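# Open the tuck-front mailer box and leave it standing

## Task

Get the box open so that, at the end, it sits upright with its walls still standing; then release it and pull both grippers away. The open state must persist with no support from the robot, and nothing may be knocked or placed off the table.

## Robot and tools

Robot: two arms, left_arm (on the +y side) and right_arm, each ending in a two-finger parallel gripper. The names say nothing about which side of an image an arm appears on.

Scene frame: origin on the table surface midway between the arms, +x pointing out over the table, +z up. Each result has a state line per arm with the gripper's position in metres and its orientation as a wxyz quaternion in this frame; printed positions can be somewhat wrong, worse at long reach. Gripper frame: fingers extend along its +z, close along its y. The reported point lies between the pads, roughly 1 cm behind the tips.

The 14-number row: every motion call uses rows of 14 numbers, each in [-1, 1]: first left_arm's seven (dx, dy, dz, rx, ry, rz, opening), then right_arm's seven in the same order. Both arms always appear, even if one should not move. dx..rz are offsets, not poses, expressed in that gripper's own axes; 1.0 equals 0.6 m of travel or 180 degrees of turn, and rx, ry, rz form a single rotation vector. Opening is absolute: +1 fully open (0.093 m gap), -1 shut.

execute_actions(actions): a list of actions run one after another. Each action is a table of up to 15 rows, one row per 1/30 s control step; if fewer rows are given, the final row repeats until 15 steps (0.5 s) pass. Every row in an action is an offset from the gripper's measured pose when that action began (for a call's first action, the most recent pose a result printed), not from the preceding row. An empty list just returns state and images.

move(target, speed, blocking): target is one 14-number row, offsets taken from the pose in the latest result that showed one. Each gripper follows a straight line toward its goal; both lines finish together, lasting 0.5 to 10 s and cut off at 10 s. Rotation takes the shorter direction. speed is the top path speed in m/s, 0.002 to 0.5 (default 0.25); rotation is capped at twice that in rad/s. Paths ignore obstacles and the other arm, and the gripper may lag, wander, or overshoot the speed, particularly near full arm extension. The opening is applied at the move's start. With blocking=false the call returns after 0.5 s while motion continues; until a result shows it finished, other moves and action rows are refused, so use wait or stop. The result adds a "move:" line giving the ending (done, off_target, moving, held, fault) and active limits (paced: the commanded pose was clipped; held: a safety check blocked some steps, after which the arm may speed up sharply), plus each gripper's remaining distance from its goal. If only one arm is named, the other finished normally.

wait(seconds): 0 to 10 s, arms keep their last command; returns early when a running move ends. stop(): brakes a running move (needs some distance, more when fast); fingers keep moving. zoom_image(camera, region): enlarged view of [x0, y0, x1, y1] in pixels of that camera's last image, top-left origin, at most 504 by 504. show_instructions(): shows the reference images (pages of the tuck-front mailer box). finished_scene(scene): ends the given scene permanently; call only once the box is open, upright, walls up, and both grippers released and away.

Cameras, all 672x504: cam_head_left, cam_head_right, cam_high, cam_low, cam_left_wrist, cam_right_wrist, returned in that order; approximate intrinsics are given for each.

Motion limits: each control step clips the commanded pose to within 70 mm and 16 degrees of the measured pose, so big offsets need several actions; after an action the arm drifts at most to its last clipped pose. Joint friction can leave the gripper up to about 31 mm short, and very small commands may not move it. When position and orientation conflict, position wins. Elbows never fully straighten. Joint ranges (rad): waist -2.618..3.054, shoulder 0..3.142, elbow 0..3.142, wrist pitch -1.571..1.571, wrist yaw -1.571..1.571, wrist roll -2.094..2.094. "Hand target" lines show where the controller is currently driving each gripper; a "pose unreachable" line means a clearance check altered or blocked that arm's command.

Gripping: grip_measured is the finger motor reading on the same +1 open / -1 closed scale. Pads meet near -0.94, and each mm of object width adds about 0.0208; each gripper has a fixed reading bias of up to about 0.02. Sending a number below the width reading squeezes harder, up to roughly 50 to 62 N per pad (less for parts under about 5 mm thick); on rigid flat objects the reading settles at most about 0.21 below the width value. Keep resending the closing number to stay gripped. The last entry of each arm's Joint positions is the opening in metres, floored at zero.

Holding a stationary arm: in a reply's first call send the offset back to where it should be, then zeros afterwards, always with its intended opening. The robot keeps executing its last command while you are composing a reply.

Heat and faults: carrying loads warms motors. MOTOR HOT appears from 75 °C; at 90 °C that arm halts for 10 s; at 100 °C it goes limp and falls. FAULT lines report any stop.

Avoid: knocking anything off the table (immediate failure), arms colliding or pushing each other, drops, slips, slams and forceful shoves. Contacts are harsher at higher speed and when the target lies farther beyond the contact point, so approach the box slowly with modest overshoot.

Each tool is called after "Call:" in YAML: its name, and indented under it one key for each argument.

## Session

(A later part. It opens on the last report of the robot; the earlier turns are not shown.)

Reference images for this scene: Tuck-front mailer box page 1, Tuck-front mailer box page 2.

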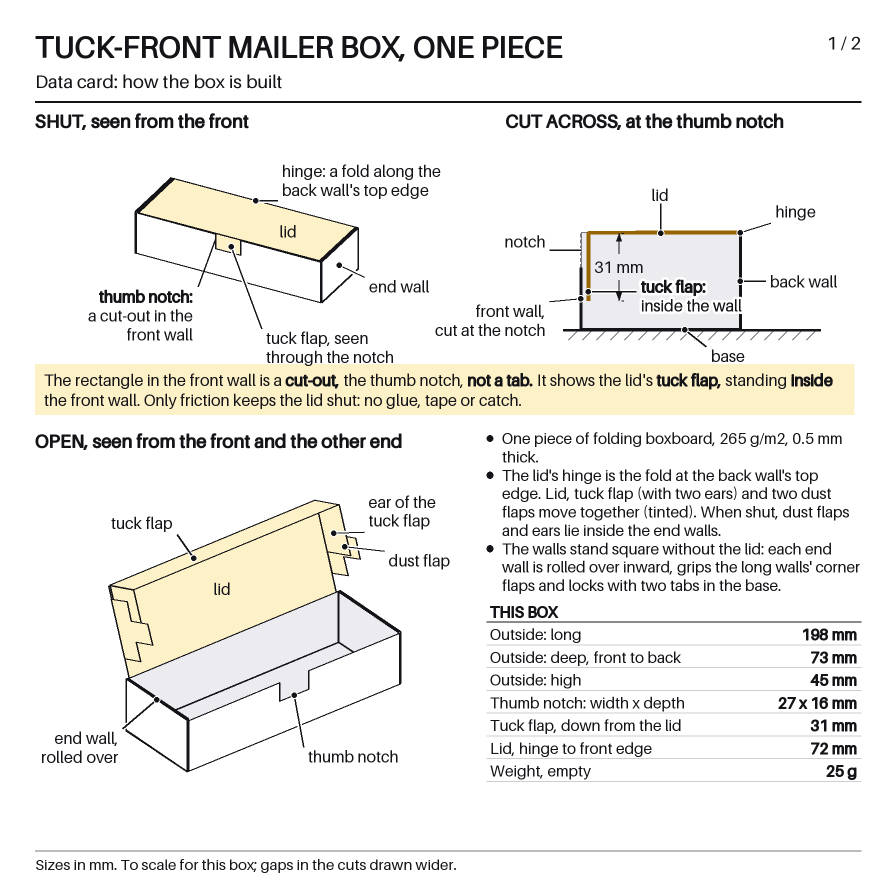

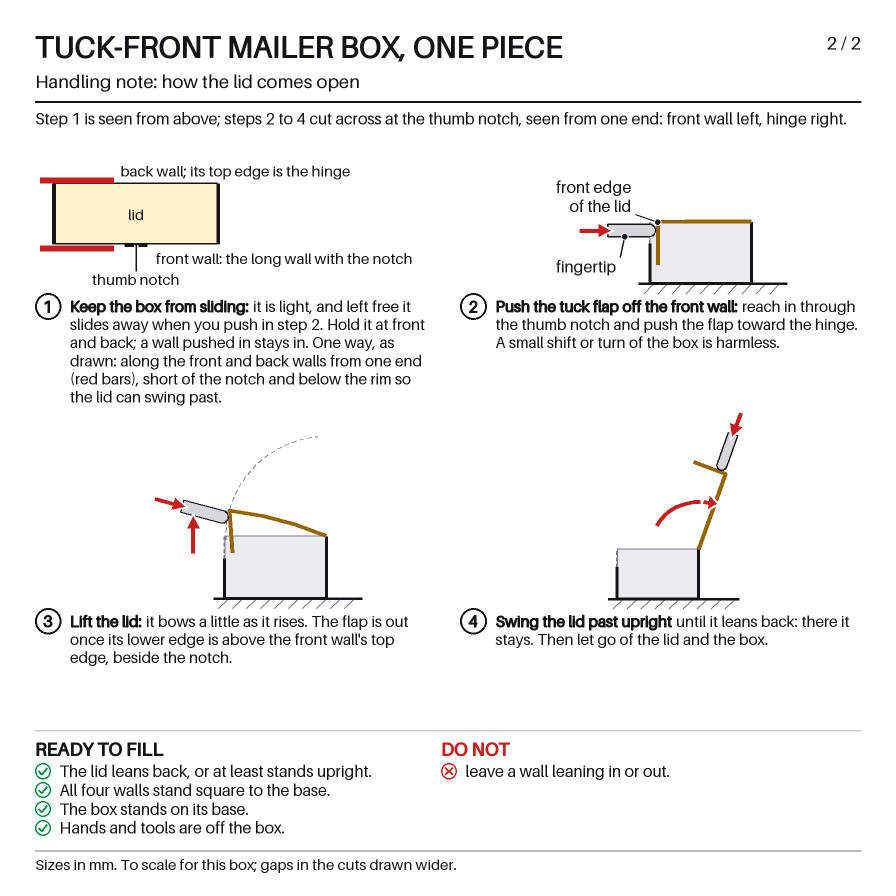

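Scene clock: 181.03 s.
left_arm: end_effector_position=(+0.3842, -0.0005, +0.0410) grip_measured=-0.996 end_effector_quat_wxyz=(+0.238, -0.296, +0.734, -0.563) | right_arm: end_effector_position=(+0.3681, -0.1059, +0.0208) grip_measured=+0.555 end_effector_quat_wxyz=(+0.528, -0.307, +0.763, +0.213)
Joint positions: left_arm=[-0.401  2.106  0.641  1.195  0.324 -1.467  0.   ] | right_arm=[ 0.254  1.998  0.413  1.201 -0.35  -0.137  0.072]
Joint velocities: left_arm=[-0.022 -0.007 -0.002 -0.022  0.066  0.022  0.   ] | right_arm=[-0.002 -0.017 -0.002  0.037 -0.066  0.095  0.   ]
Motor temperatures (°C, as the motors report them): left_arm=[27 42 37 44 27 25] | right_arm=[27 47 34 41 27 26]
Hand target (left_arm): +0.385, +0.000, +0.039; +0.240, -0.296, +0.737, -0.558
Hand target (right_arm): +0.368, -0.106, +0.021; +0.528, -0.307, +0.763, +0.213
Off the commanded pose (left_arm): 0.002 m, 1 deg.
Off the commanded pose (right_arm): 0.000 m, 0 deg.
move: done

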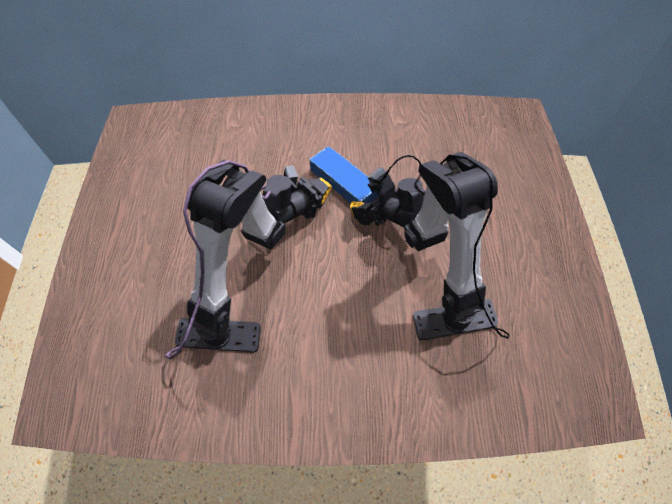

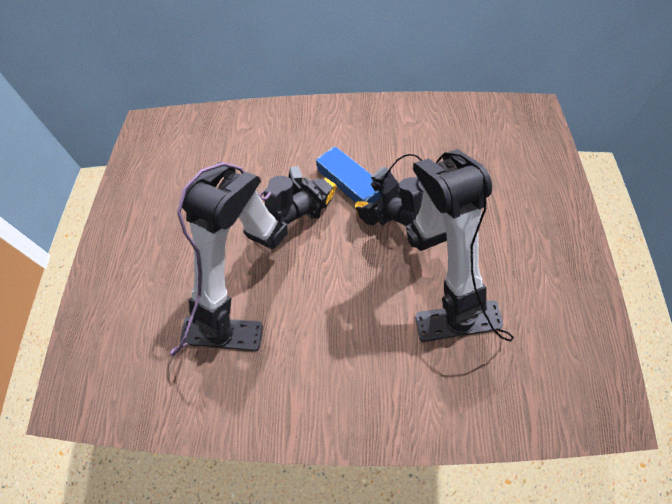

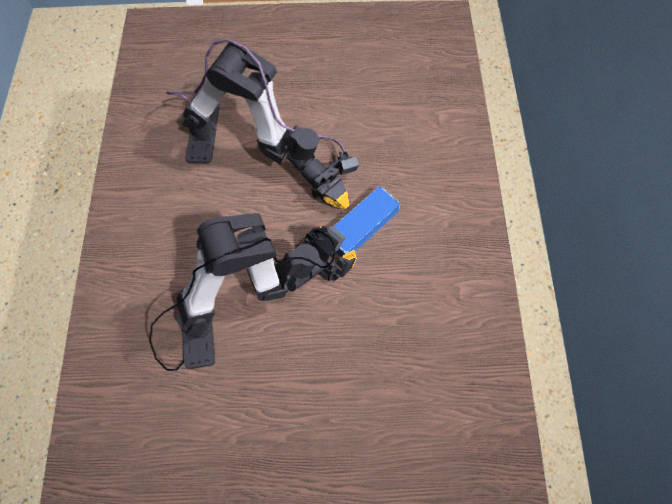

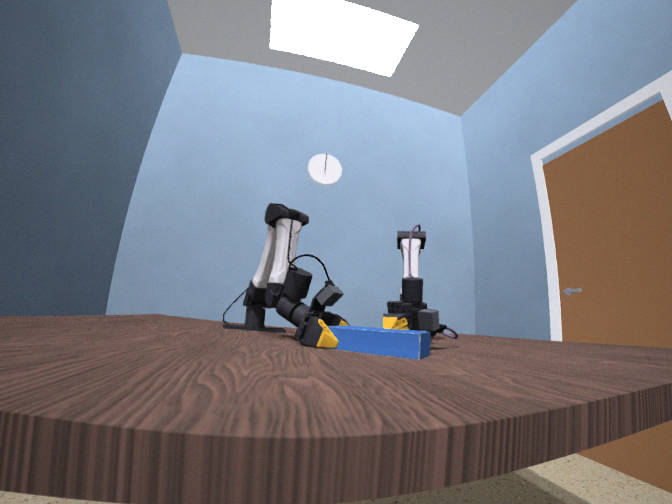

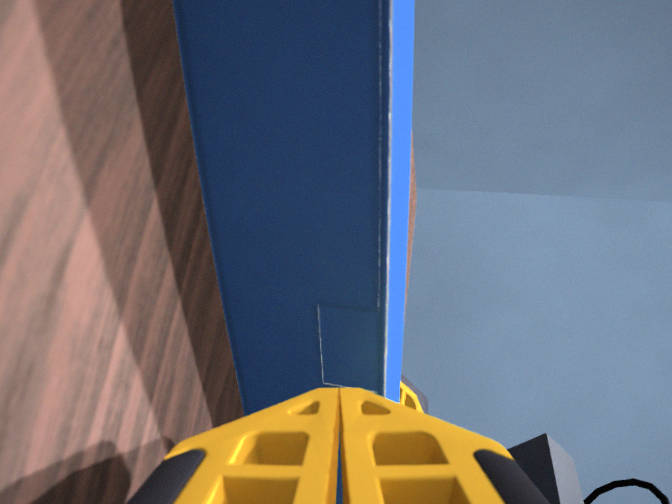

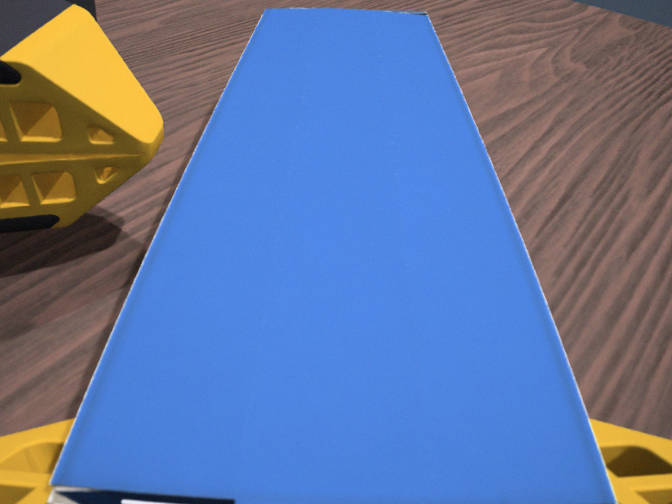

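Call:
move:
  target: [0,0,0.058,0,0,0,-1, 0.01,0.015,0,-0.02,0,0,0.555]
  speed: 0.02

Call:
move:
  target: [0,-0.115,0.02,0.03,0,0,-1, 0.02,0.025,0.0,-0.03,0.02,0,0.555]
  speed: 0.012

Scene clock: 186.13 s.
left_arm: end_effector_position=(+0.4027, -0.0165, +0.0343) grip_measured=-0.996 end_effector_quat_wxyz=(+0.239, -0.295, +0.735, -0.561) | right_arm: end_effector_position=(+0.3704, -0.1096, +0.0210) grip_measured=+0.555 end_effector_quat_wxyz=(+0.531, -0.304, +0.761, +0.215)
Joint positions: left_arm=[-0.421  2.173  0.746  1.155  0.304 -1.467  0.   ] | right_arm=[ 0.237  2.01   0.413  1.22  -0.366 -0.137  0.072]
Joint velocities: left_arm=[ 0.007  0.002  0.012  0.007 -0.051  0.007  0.   ] | right_arm=[ 0.012  0.002  0.012 -0.007 -0.037 -0.037  0.   ]
Motor temperatures (°C, as the motors report them): left_arm=[27 42 37 44 27 25] | right_arm=[27 47 34 41 27 26]
Hand target (left_arm): +0.407, -0.024, +0.033; +0.238, -0.296, +0.734, -0.563
Hand target (right_arm): +0.360, -0.101, +0.015; +0.518, -0.323, +0.756, +0.236
Off the commanded pose (left_arm): 0.010 m, 0 deg.
Off the commanded pose (right_arm): 0.014 m, 4 deg.
move: off_target (right_arm)

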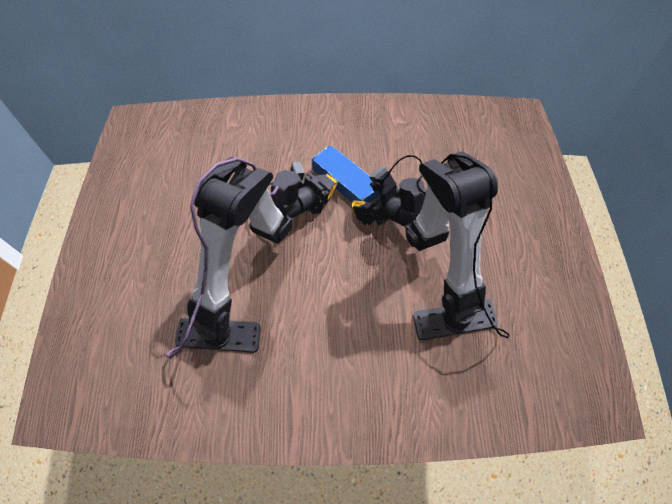

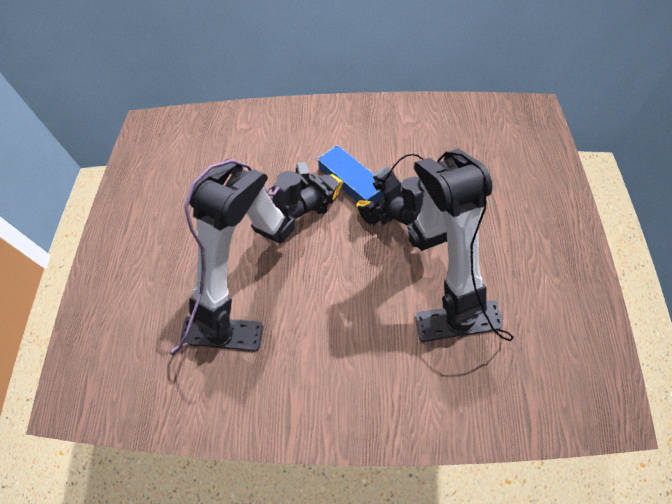

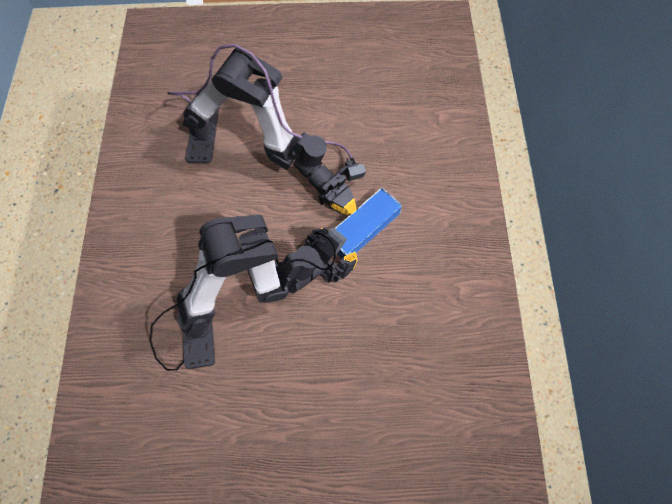

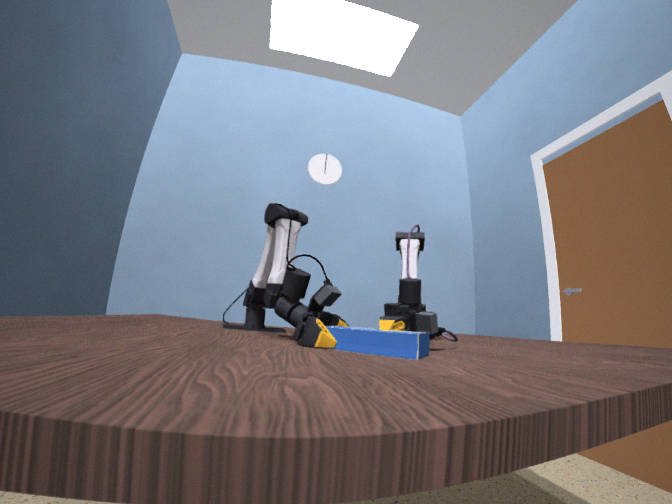

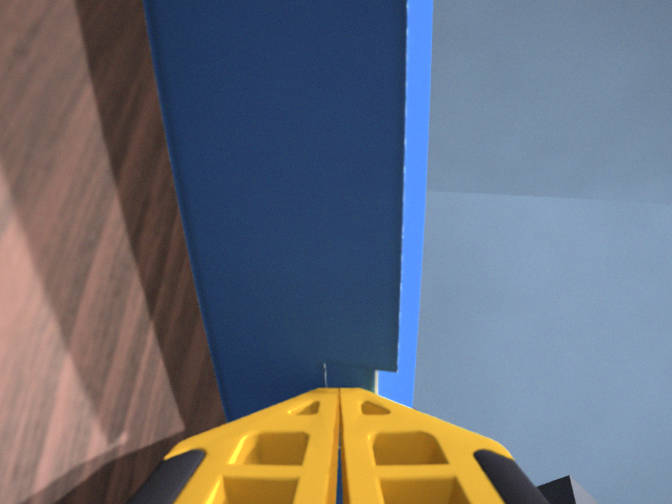

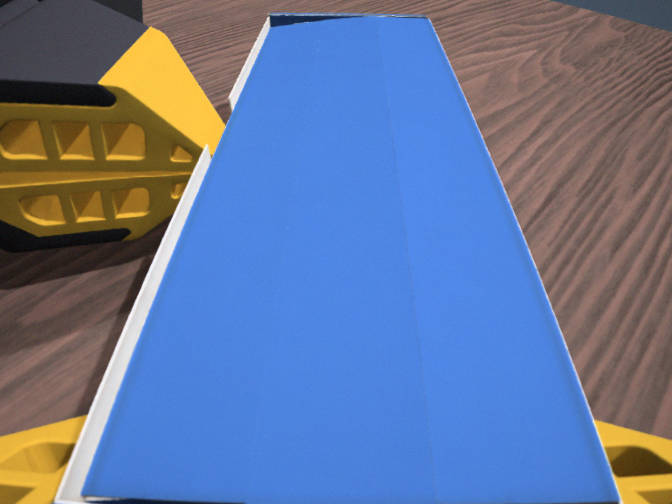

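Scene clock: 192.20 s.
left_arm: end_effector_position=(+0.4089, -0.0238, +0.0529) grip_measured=-0.996 end_effector_quat_wxyz=(+0.226, -0.309, +0.738, -0.557) | right_arm: end_effector_position=(+0.3718, -0.1153, +0.0203) grip_measured=+0.555 end_effector_quat_wxyz=(+0.526, -0.300, +0.766, +0.213)
Joint positions: left_arm=[-0.431  2.096  0.79   1.01   0.295 -1.494  0.   ] | right_arm=[ 0.218  1.995  0.413  1.19  -0.375 -0.14   0.072]
Joint velocities: left_arm=[ 0.012  0.007 -0.002  0.007  0.022 -0.066  0.   ] | right_arm=[-0.022 -0.002  0.012 -0.037 -0.037 -0.066  0.   ]
Motor temperatures (°C, as the motors report them): left_arm=[27 43 37 44 27 25] | right_arm=[27 47 34 41 27 26]
Hand target (left_arm): +0.419, -0.037, +0.098; +0.251, -0.284, +0.708, -0.596
Hand target (right_arm): +0.356, -0.103, +0.010; +0.494, -0.333, +0.766, +0.240
Off the commanded pose (left_arm): 0.049 m, 7 deg.
Off the commanded pose (right_arm): 0.023 m, 6 deg.
move: off_target (left_arm, right_arm)

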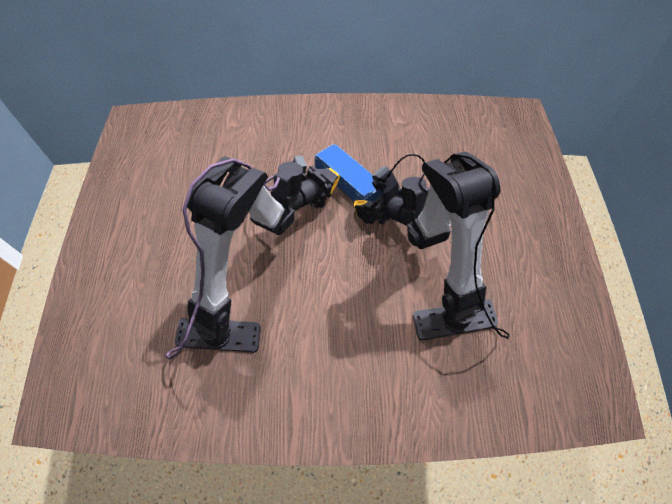

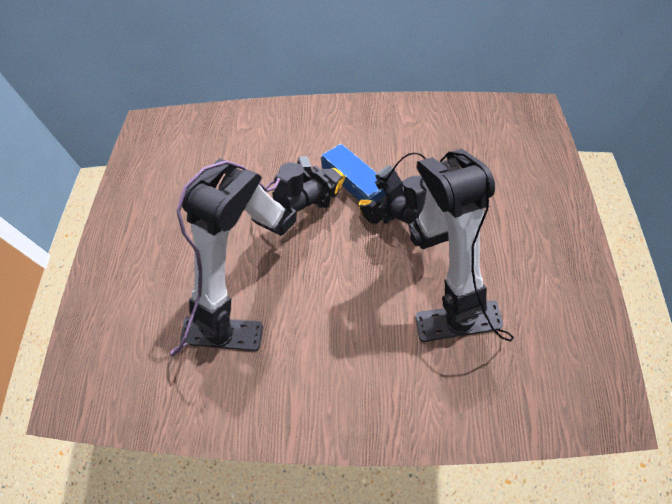

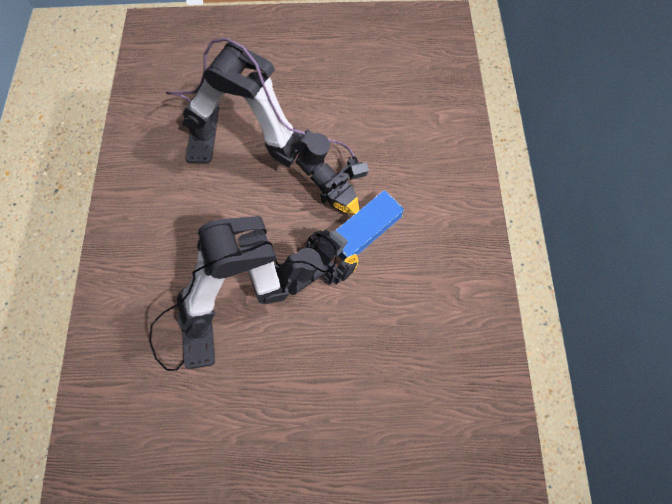

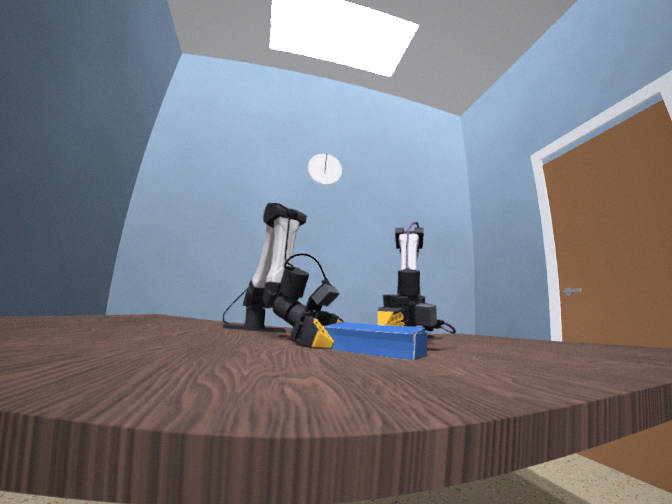

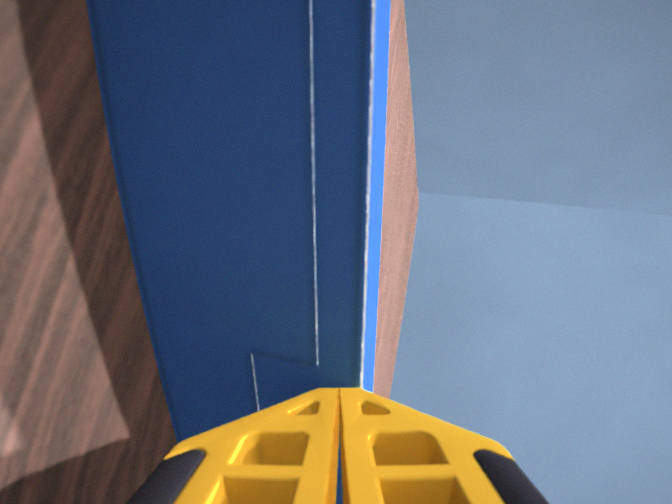

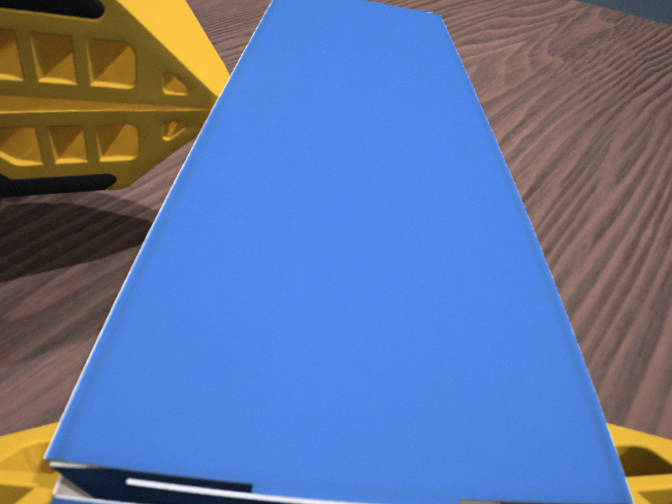

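Still engaged; continue.

Call:
move:
  target: [0,-0.11,0.02,0.03,0,0,-1, 0.02,0.035,0.0,-0.035,0.02,0,0.555]
  speed: 0.012

Scene clock: 199.57 s.
left_arm: end_effector_position=(+0.4228, -0.0357, +0.0871) grip_measured=-0.996 end_effector_quat_wxyz=(+0.230, -0.308, +0.724, -0.573) | right_arm: end_effector_position=(+0.3617, -0.1074, +0.0205) grip_measured=+0.555 end_effector_quat_wxyz=(+0.513, -0.329, +0.757, +0.237)
Joint positions: left_arm=[-0.442  2.043  0.866  0.927  0.287 -1.52   0.   ] | right_arm=[ 0.215  1.977  0.413  1.149 -0.456 -0.169  0.072]
Joint velocities: left_arm=[ 0.012  0.002 -0.012 -0.051  0.007 -0.022  0.   ] | right_arm=[-0.007 -0.007  0.012  0.037  0.007 -0.037  0.   ]
Motor temperatures (°C, as the motors report them): left_arm=[27 44 38 45 27 25] | right_arm=[27 47 34 40 27 26]
Hand target (left_arm): +0.429, -0.044, +0.113; +0.239, -0.298, +0.710, -0.592
Hand target (right_arm): +0.354, -0.103, +0.009; +0.485, -0.335, +0.770, +0.245
Off the commanded pose (left_arm): 0.028 m, 3 deg.
Off the commanded pose (right_arm): 0.014 m, 4 deg.
move: off_target (left_arm, right_arm)

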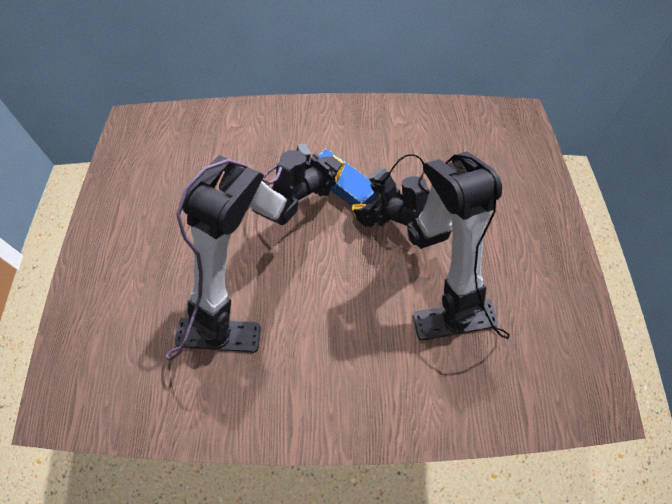

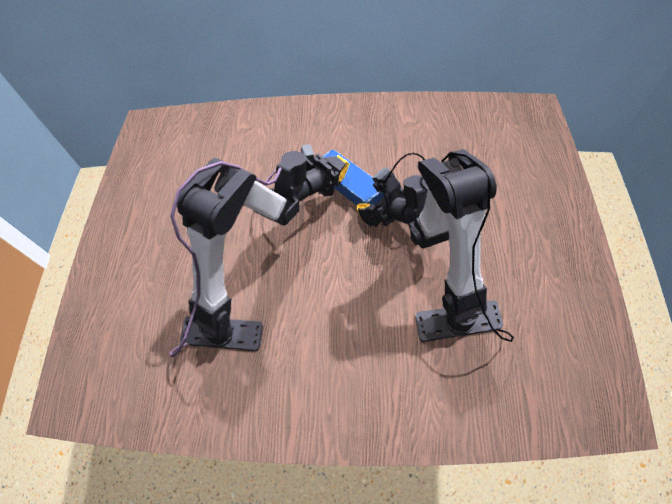

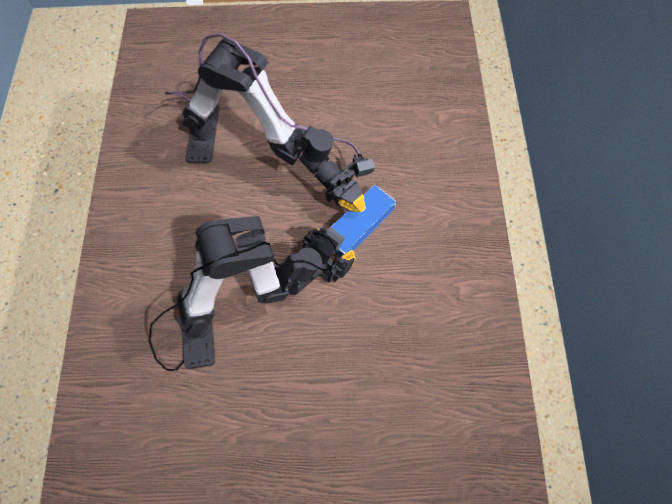

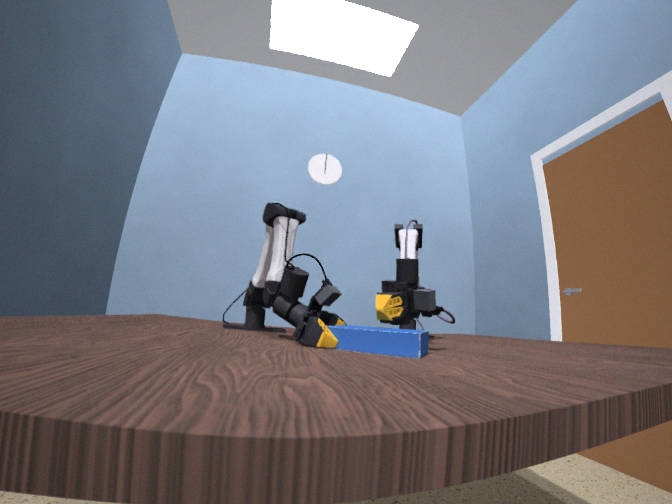

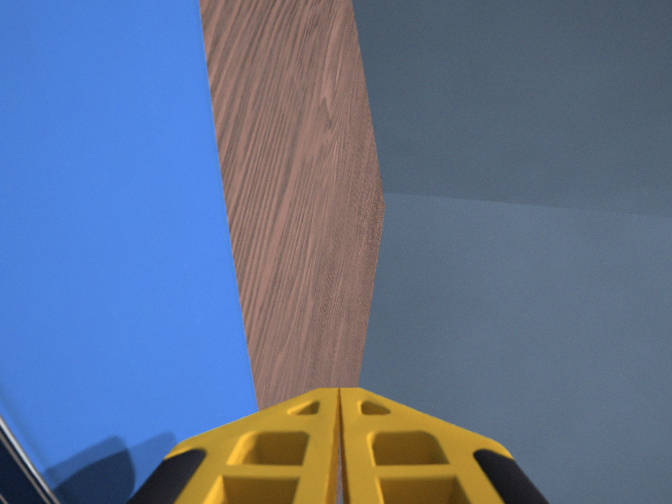

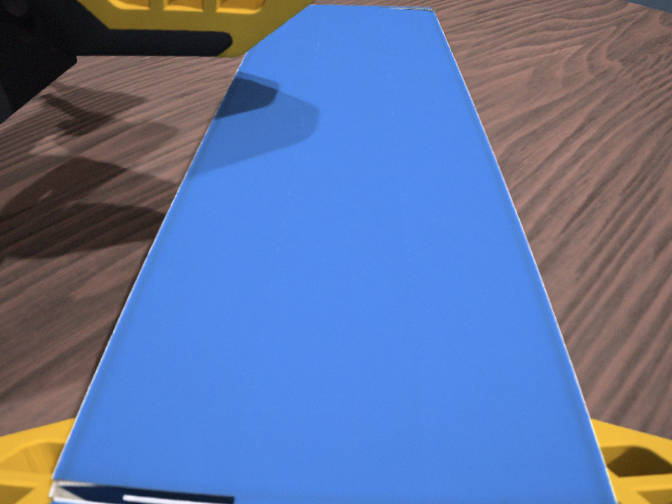

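Call:
move:
  target: [0,0,-0.1,0,0,0,-1, 0,0,0,0,0,0,0.555]
  speed: 0.05

Call:
move:
  target: [0,0.12,0,-0.01,0,0.015,-1, 0,0,0,0,0,0,0.555]
  speed: 0.04

Scene clock: 205.77 s.
left_arm: end_effector_position=(+0.3860, -0.0002, +0.0982) grip_measured=-0.996 end_effector_quat_wxyz=(+0.226, -0.310, +0.724, -0.573) | right_arm: end_effector_position=(+0.3619, -0.1073, +0.0210) grip_measured=+0.555 end_effector_quat_wxyz=(+0.514, -0.329, +0.756, +0.237)
Joint positions: left_arm=[-0.396  1.872  0.663  0.949  0.334 -1.513  0.   ] | right_arm=[ 0.215  1.977  0.413  1.152 -0.456 -0.17   0.072]
Joint velocities: left_arm=[ 0.017 -0.007  0.002 -0.051  0.11  -0.007  0.   ] | right_arm=[ 0.002 -0.022  0.012  0.007 -0.007 -0.037 -0.001]
Motor temperatures (°C, as the motors report them): left_arm=[27 44 38 44 27 25] | right_arm=[27 47 34 40 27 26]
Hand target (left_arm): +0.382, +0.006, +0.101; +0.229, -0.308, +0.724, -0.574
Hand target (right_arm): +0.362, -0.107, +0.020; +0.513, -0.329, +0.757, +0.237
Off the commanded pose (left_arm): 0.008 m, 1 deg.
Off the commanded pose (right_arm): 0.001 m, 0 deg.
move: done

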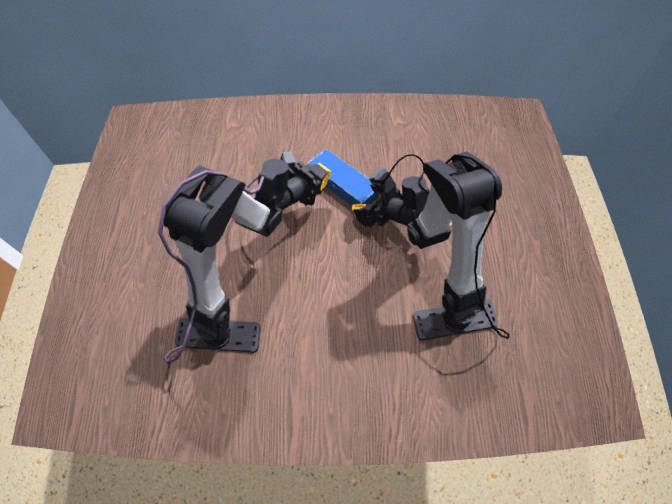

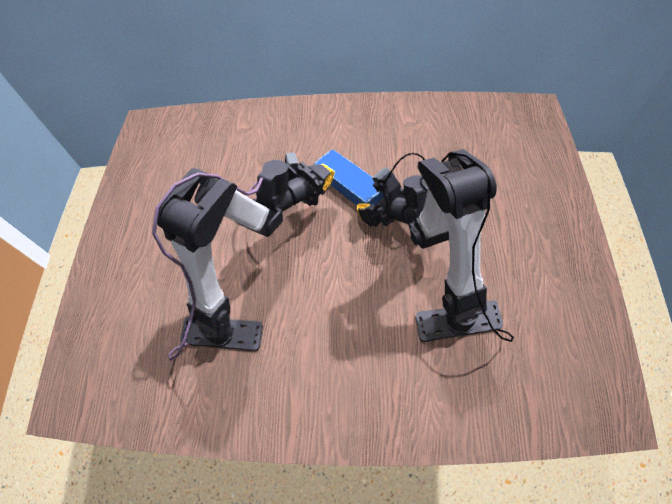

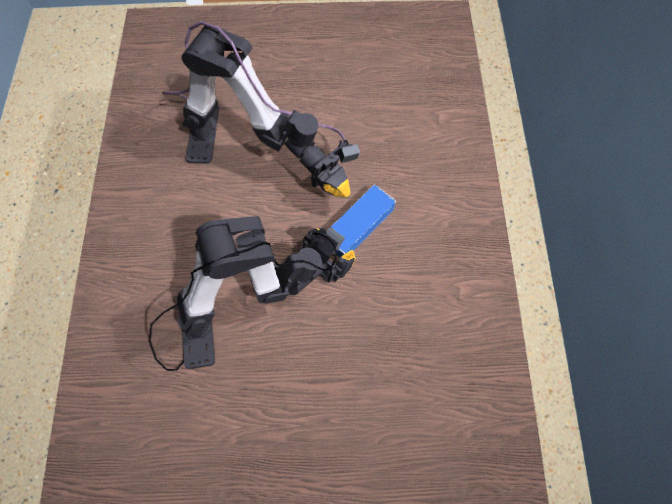

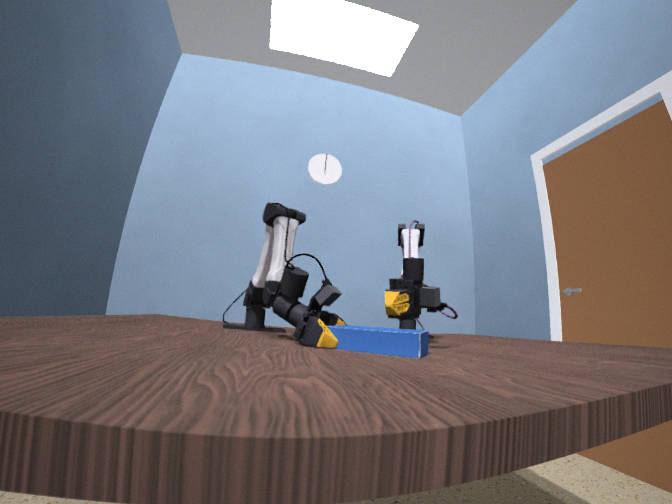

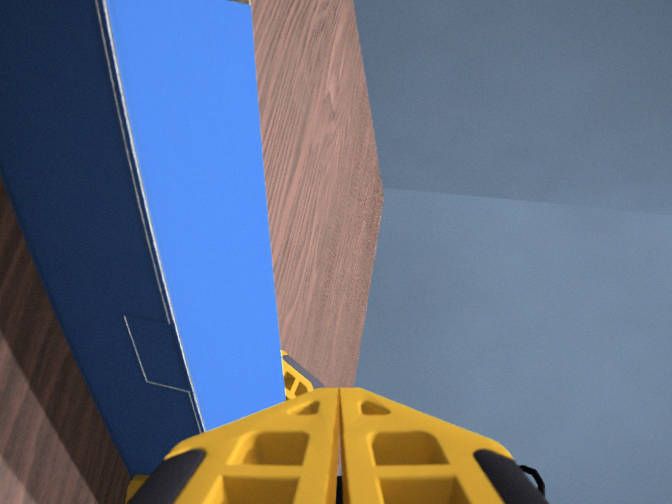

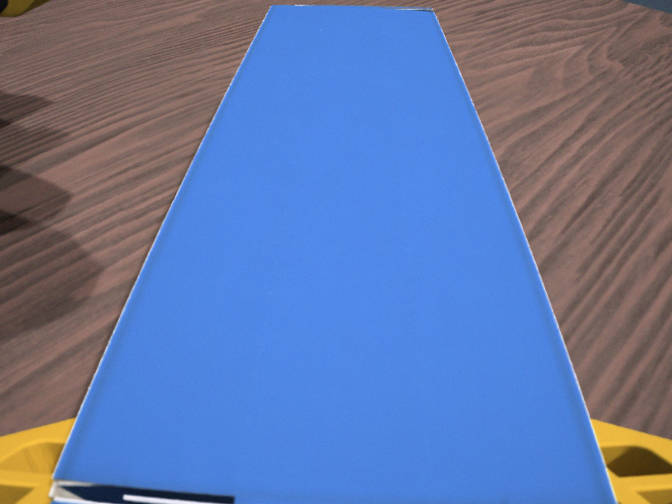

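Scene clock: 207.83 s.
left_arm: end_effector_position=(+0.3780, +0.0031, +0.0424) grip_measured=-0.996 end_effector_quat_wxyz=(+0.238, -0.290, +0.734, -0.565) | right_arm: end_effector_position=(+0.3619, -0.1073, +0.0210) grip_measured=+0.555 end_effector_quat_wxyz=(+0.514, -0.329, +0.756, +0.237)
Joint positions: left_arm=[-0.396  2.094  0.611  1.219  0.338 -1.459  0.   ] | right_arm=[ 0.215  1.977  0.413  1.152 -0.456 -0.17   0.072]
Joint velocities: left_arm=[-0.012 -0.007 -0.002  0.037  0.007  0.051  0.   ] | right_arm=[ 0.002 -0.012 -0.007  0.007 -0.037  0.051  0.001]
Motor temperatures (°C, as the motors report them): left_arm=[27 44 38 44 27 25] | right_arm=[27 47 34 40 27 26]
Hand target (left_arm): +0.373, +0.011, +0.030; +0.234, -0.296, +0.741, -0.556
Hand target (right_arm): +0.362, -0.107, +0.021; +0.514, -0.329, +0.756, +0.237
Off the commanded pose (left_arm): 0.017 m, 2 deg.
Off the commanded pose (right_arm): 0.000 m, 0 deg.
move: off_target (left_arm)

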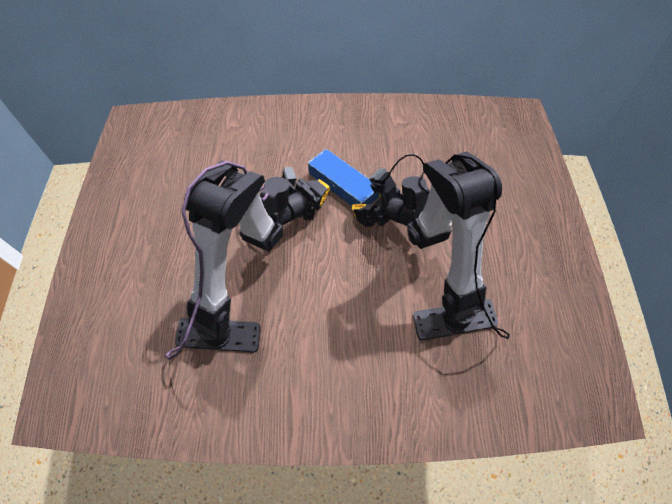

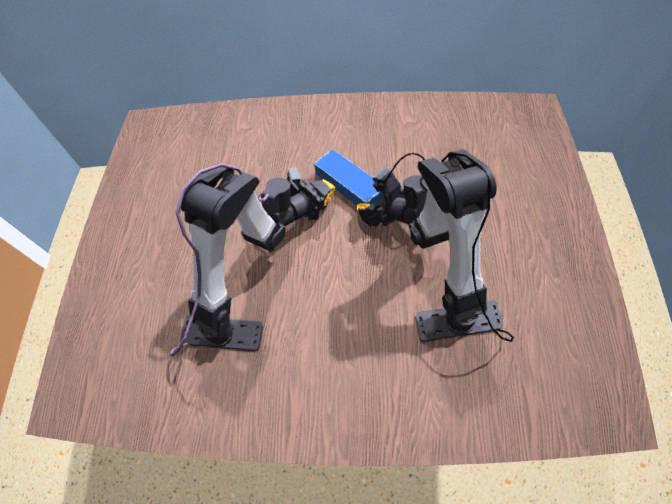

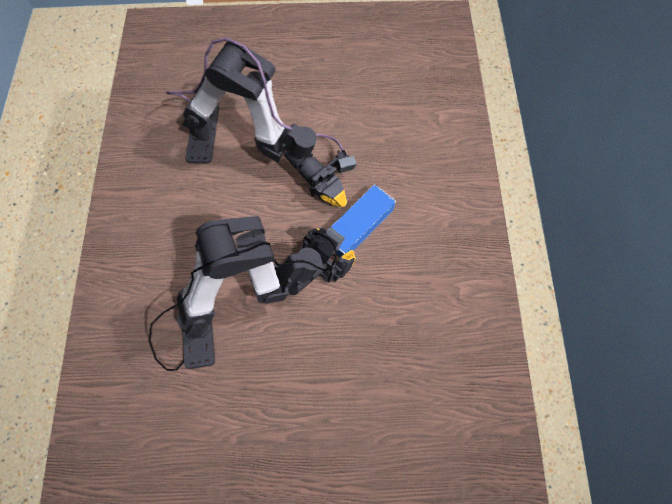

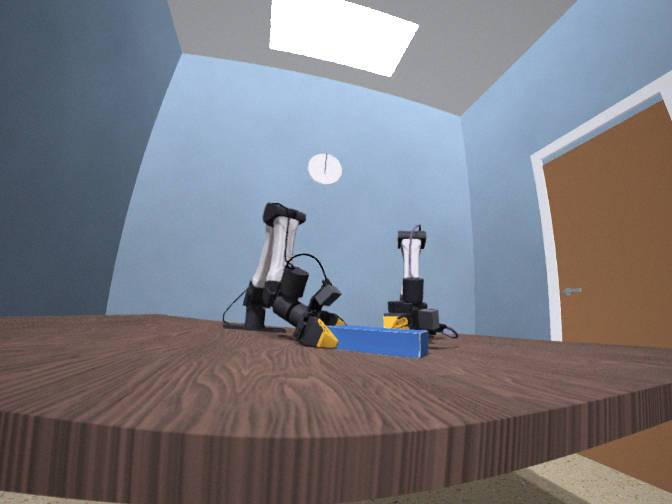

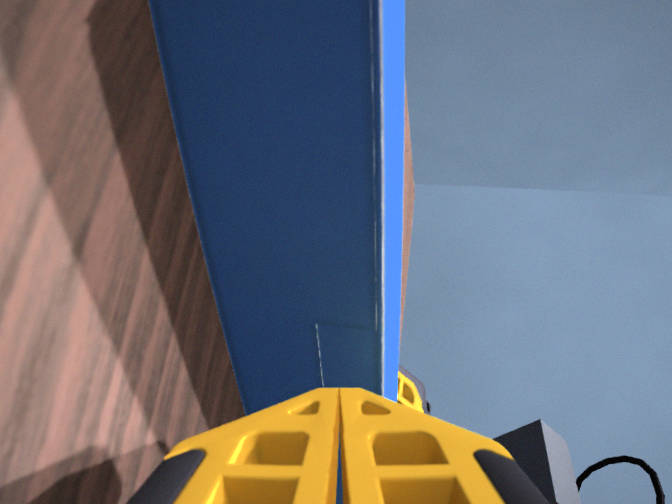

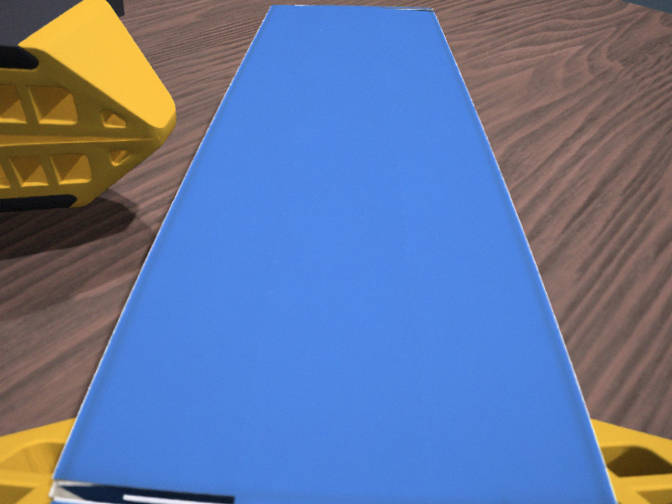

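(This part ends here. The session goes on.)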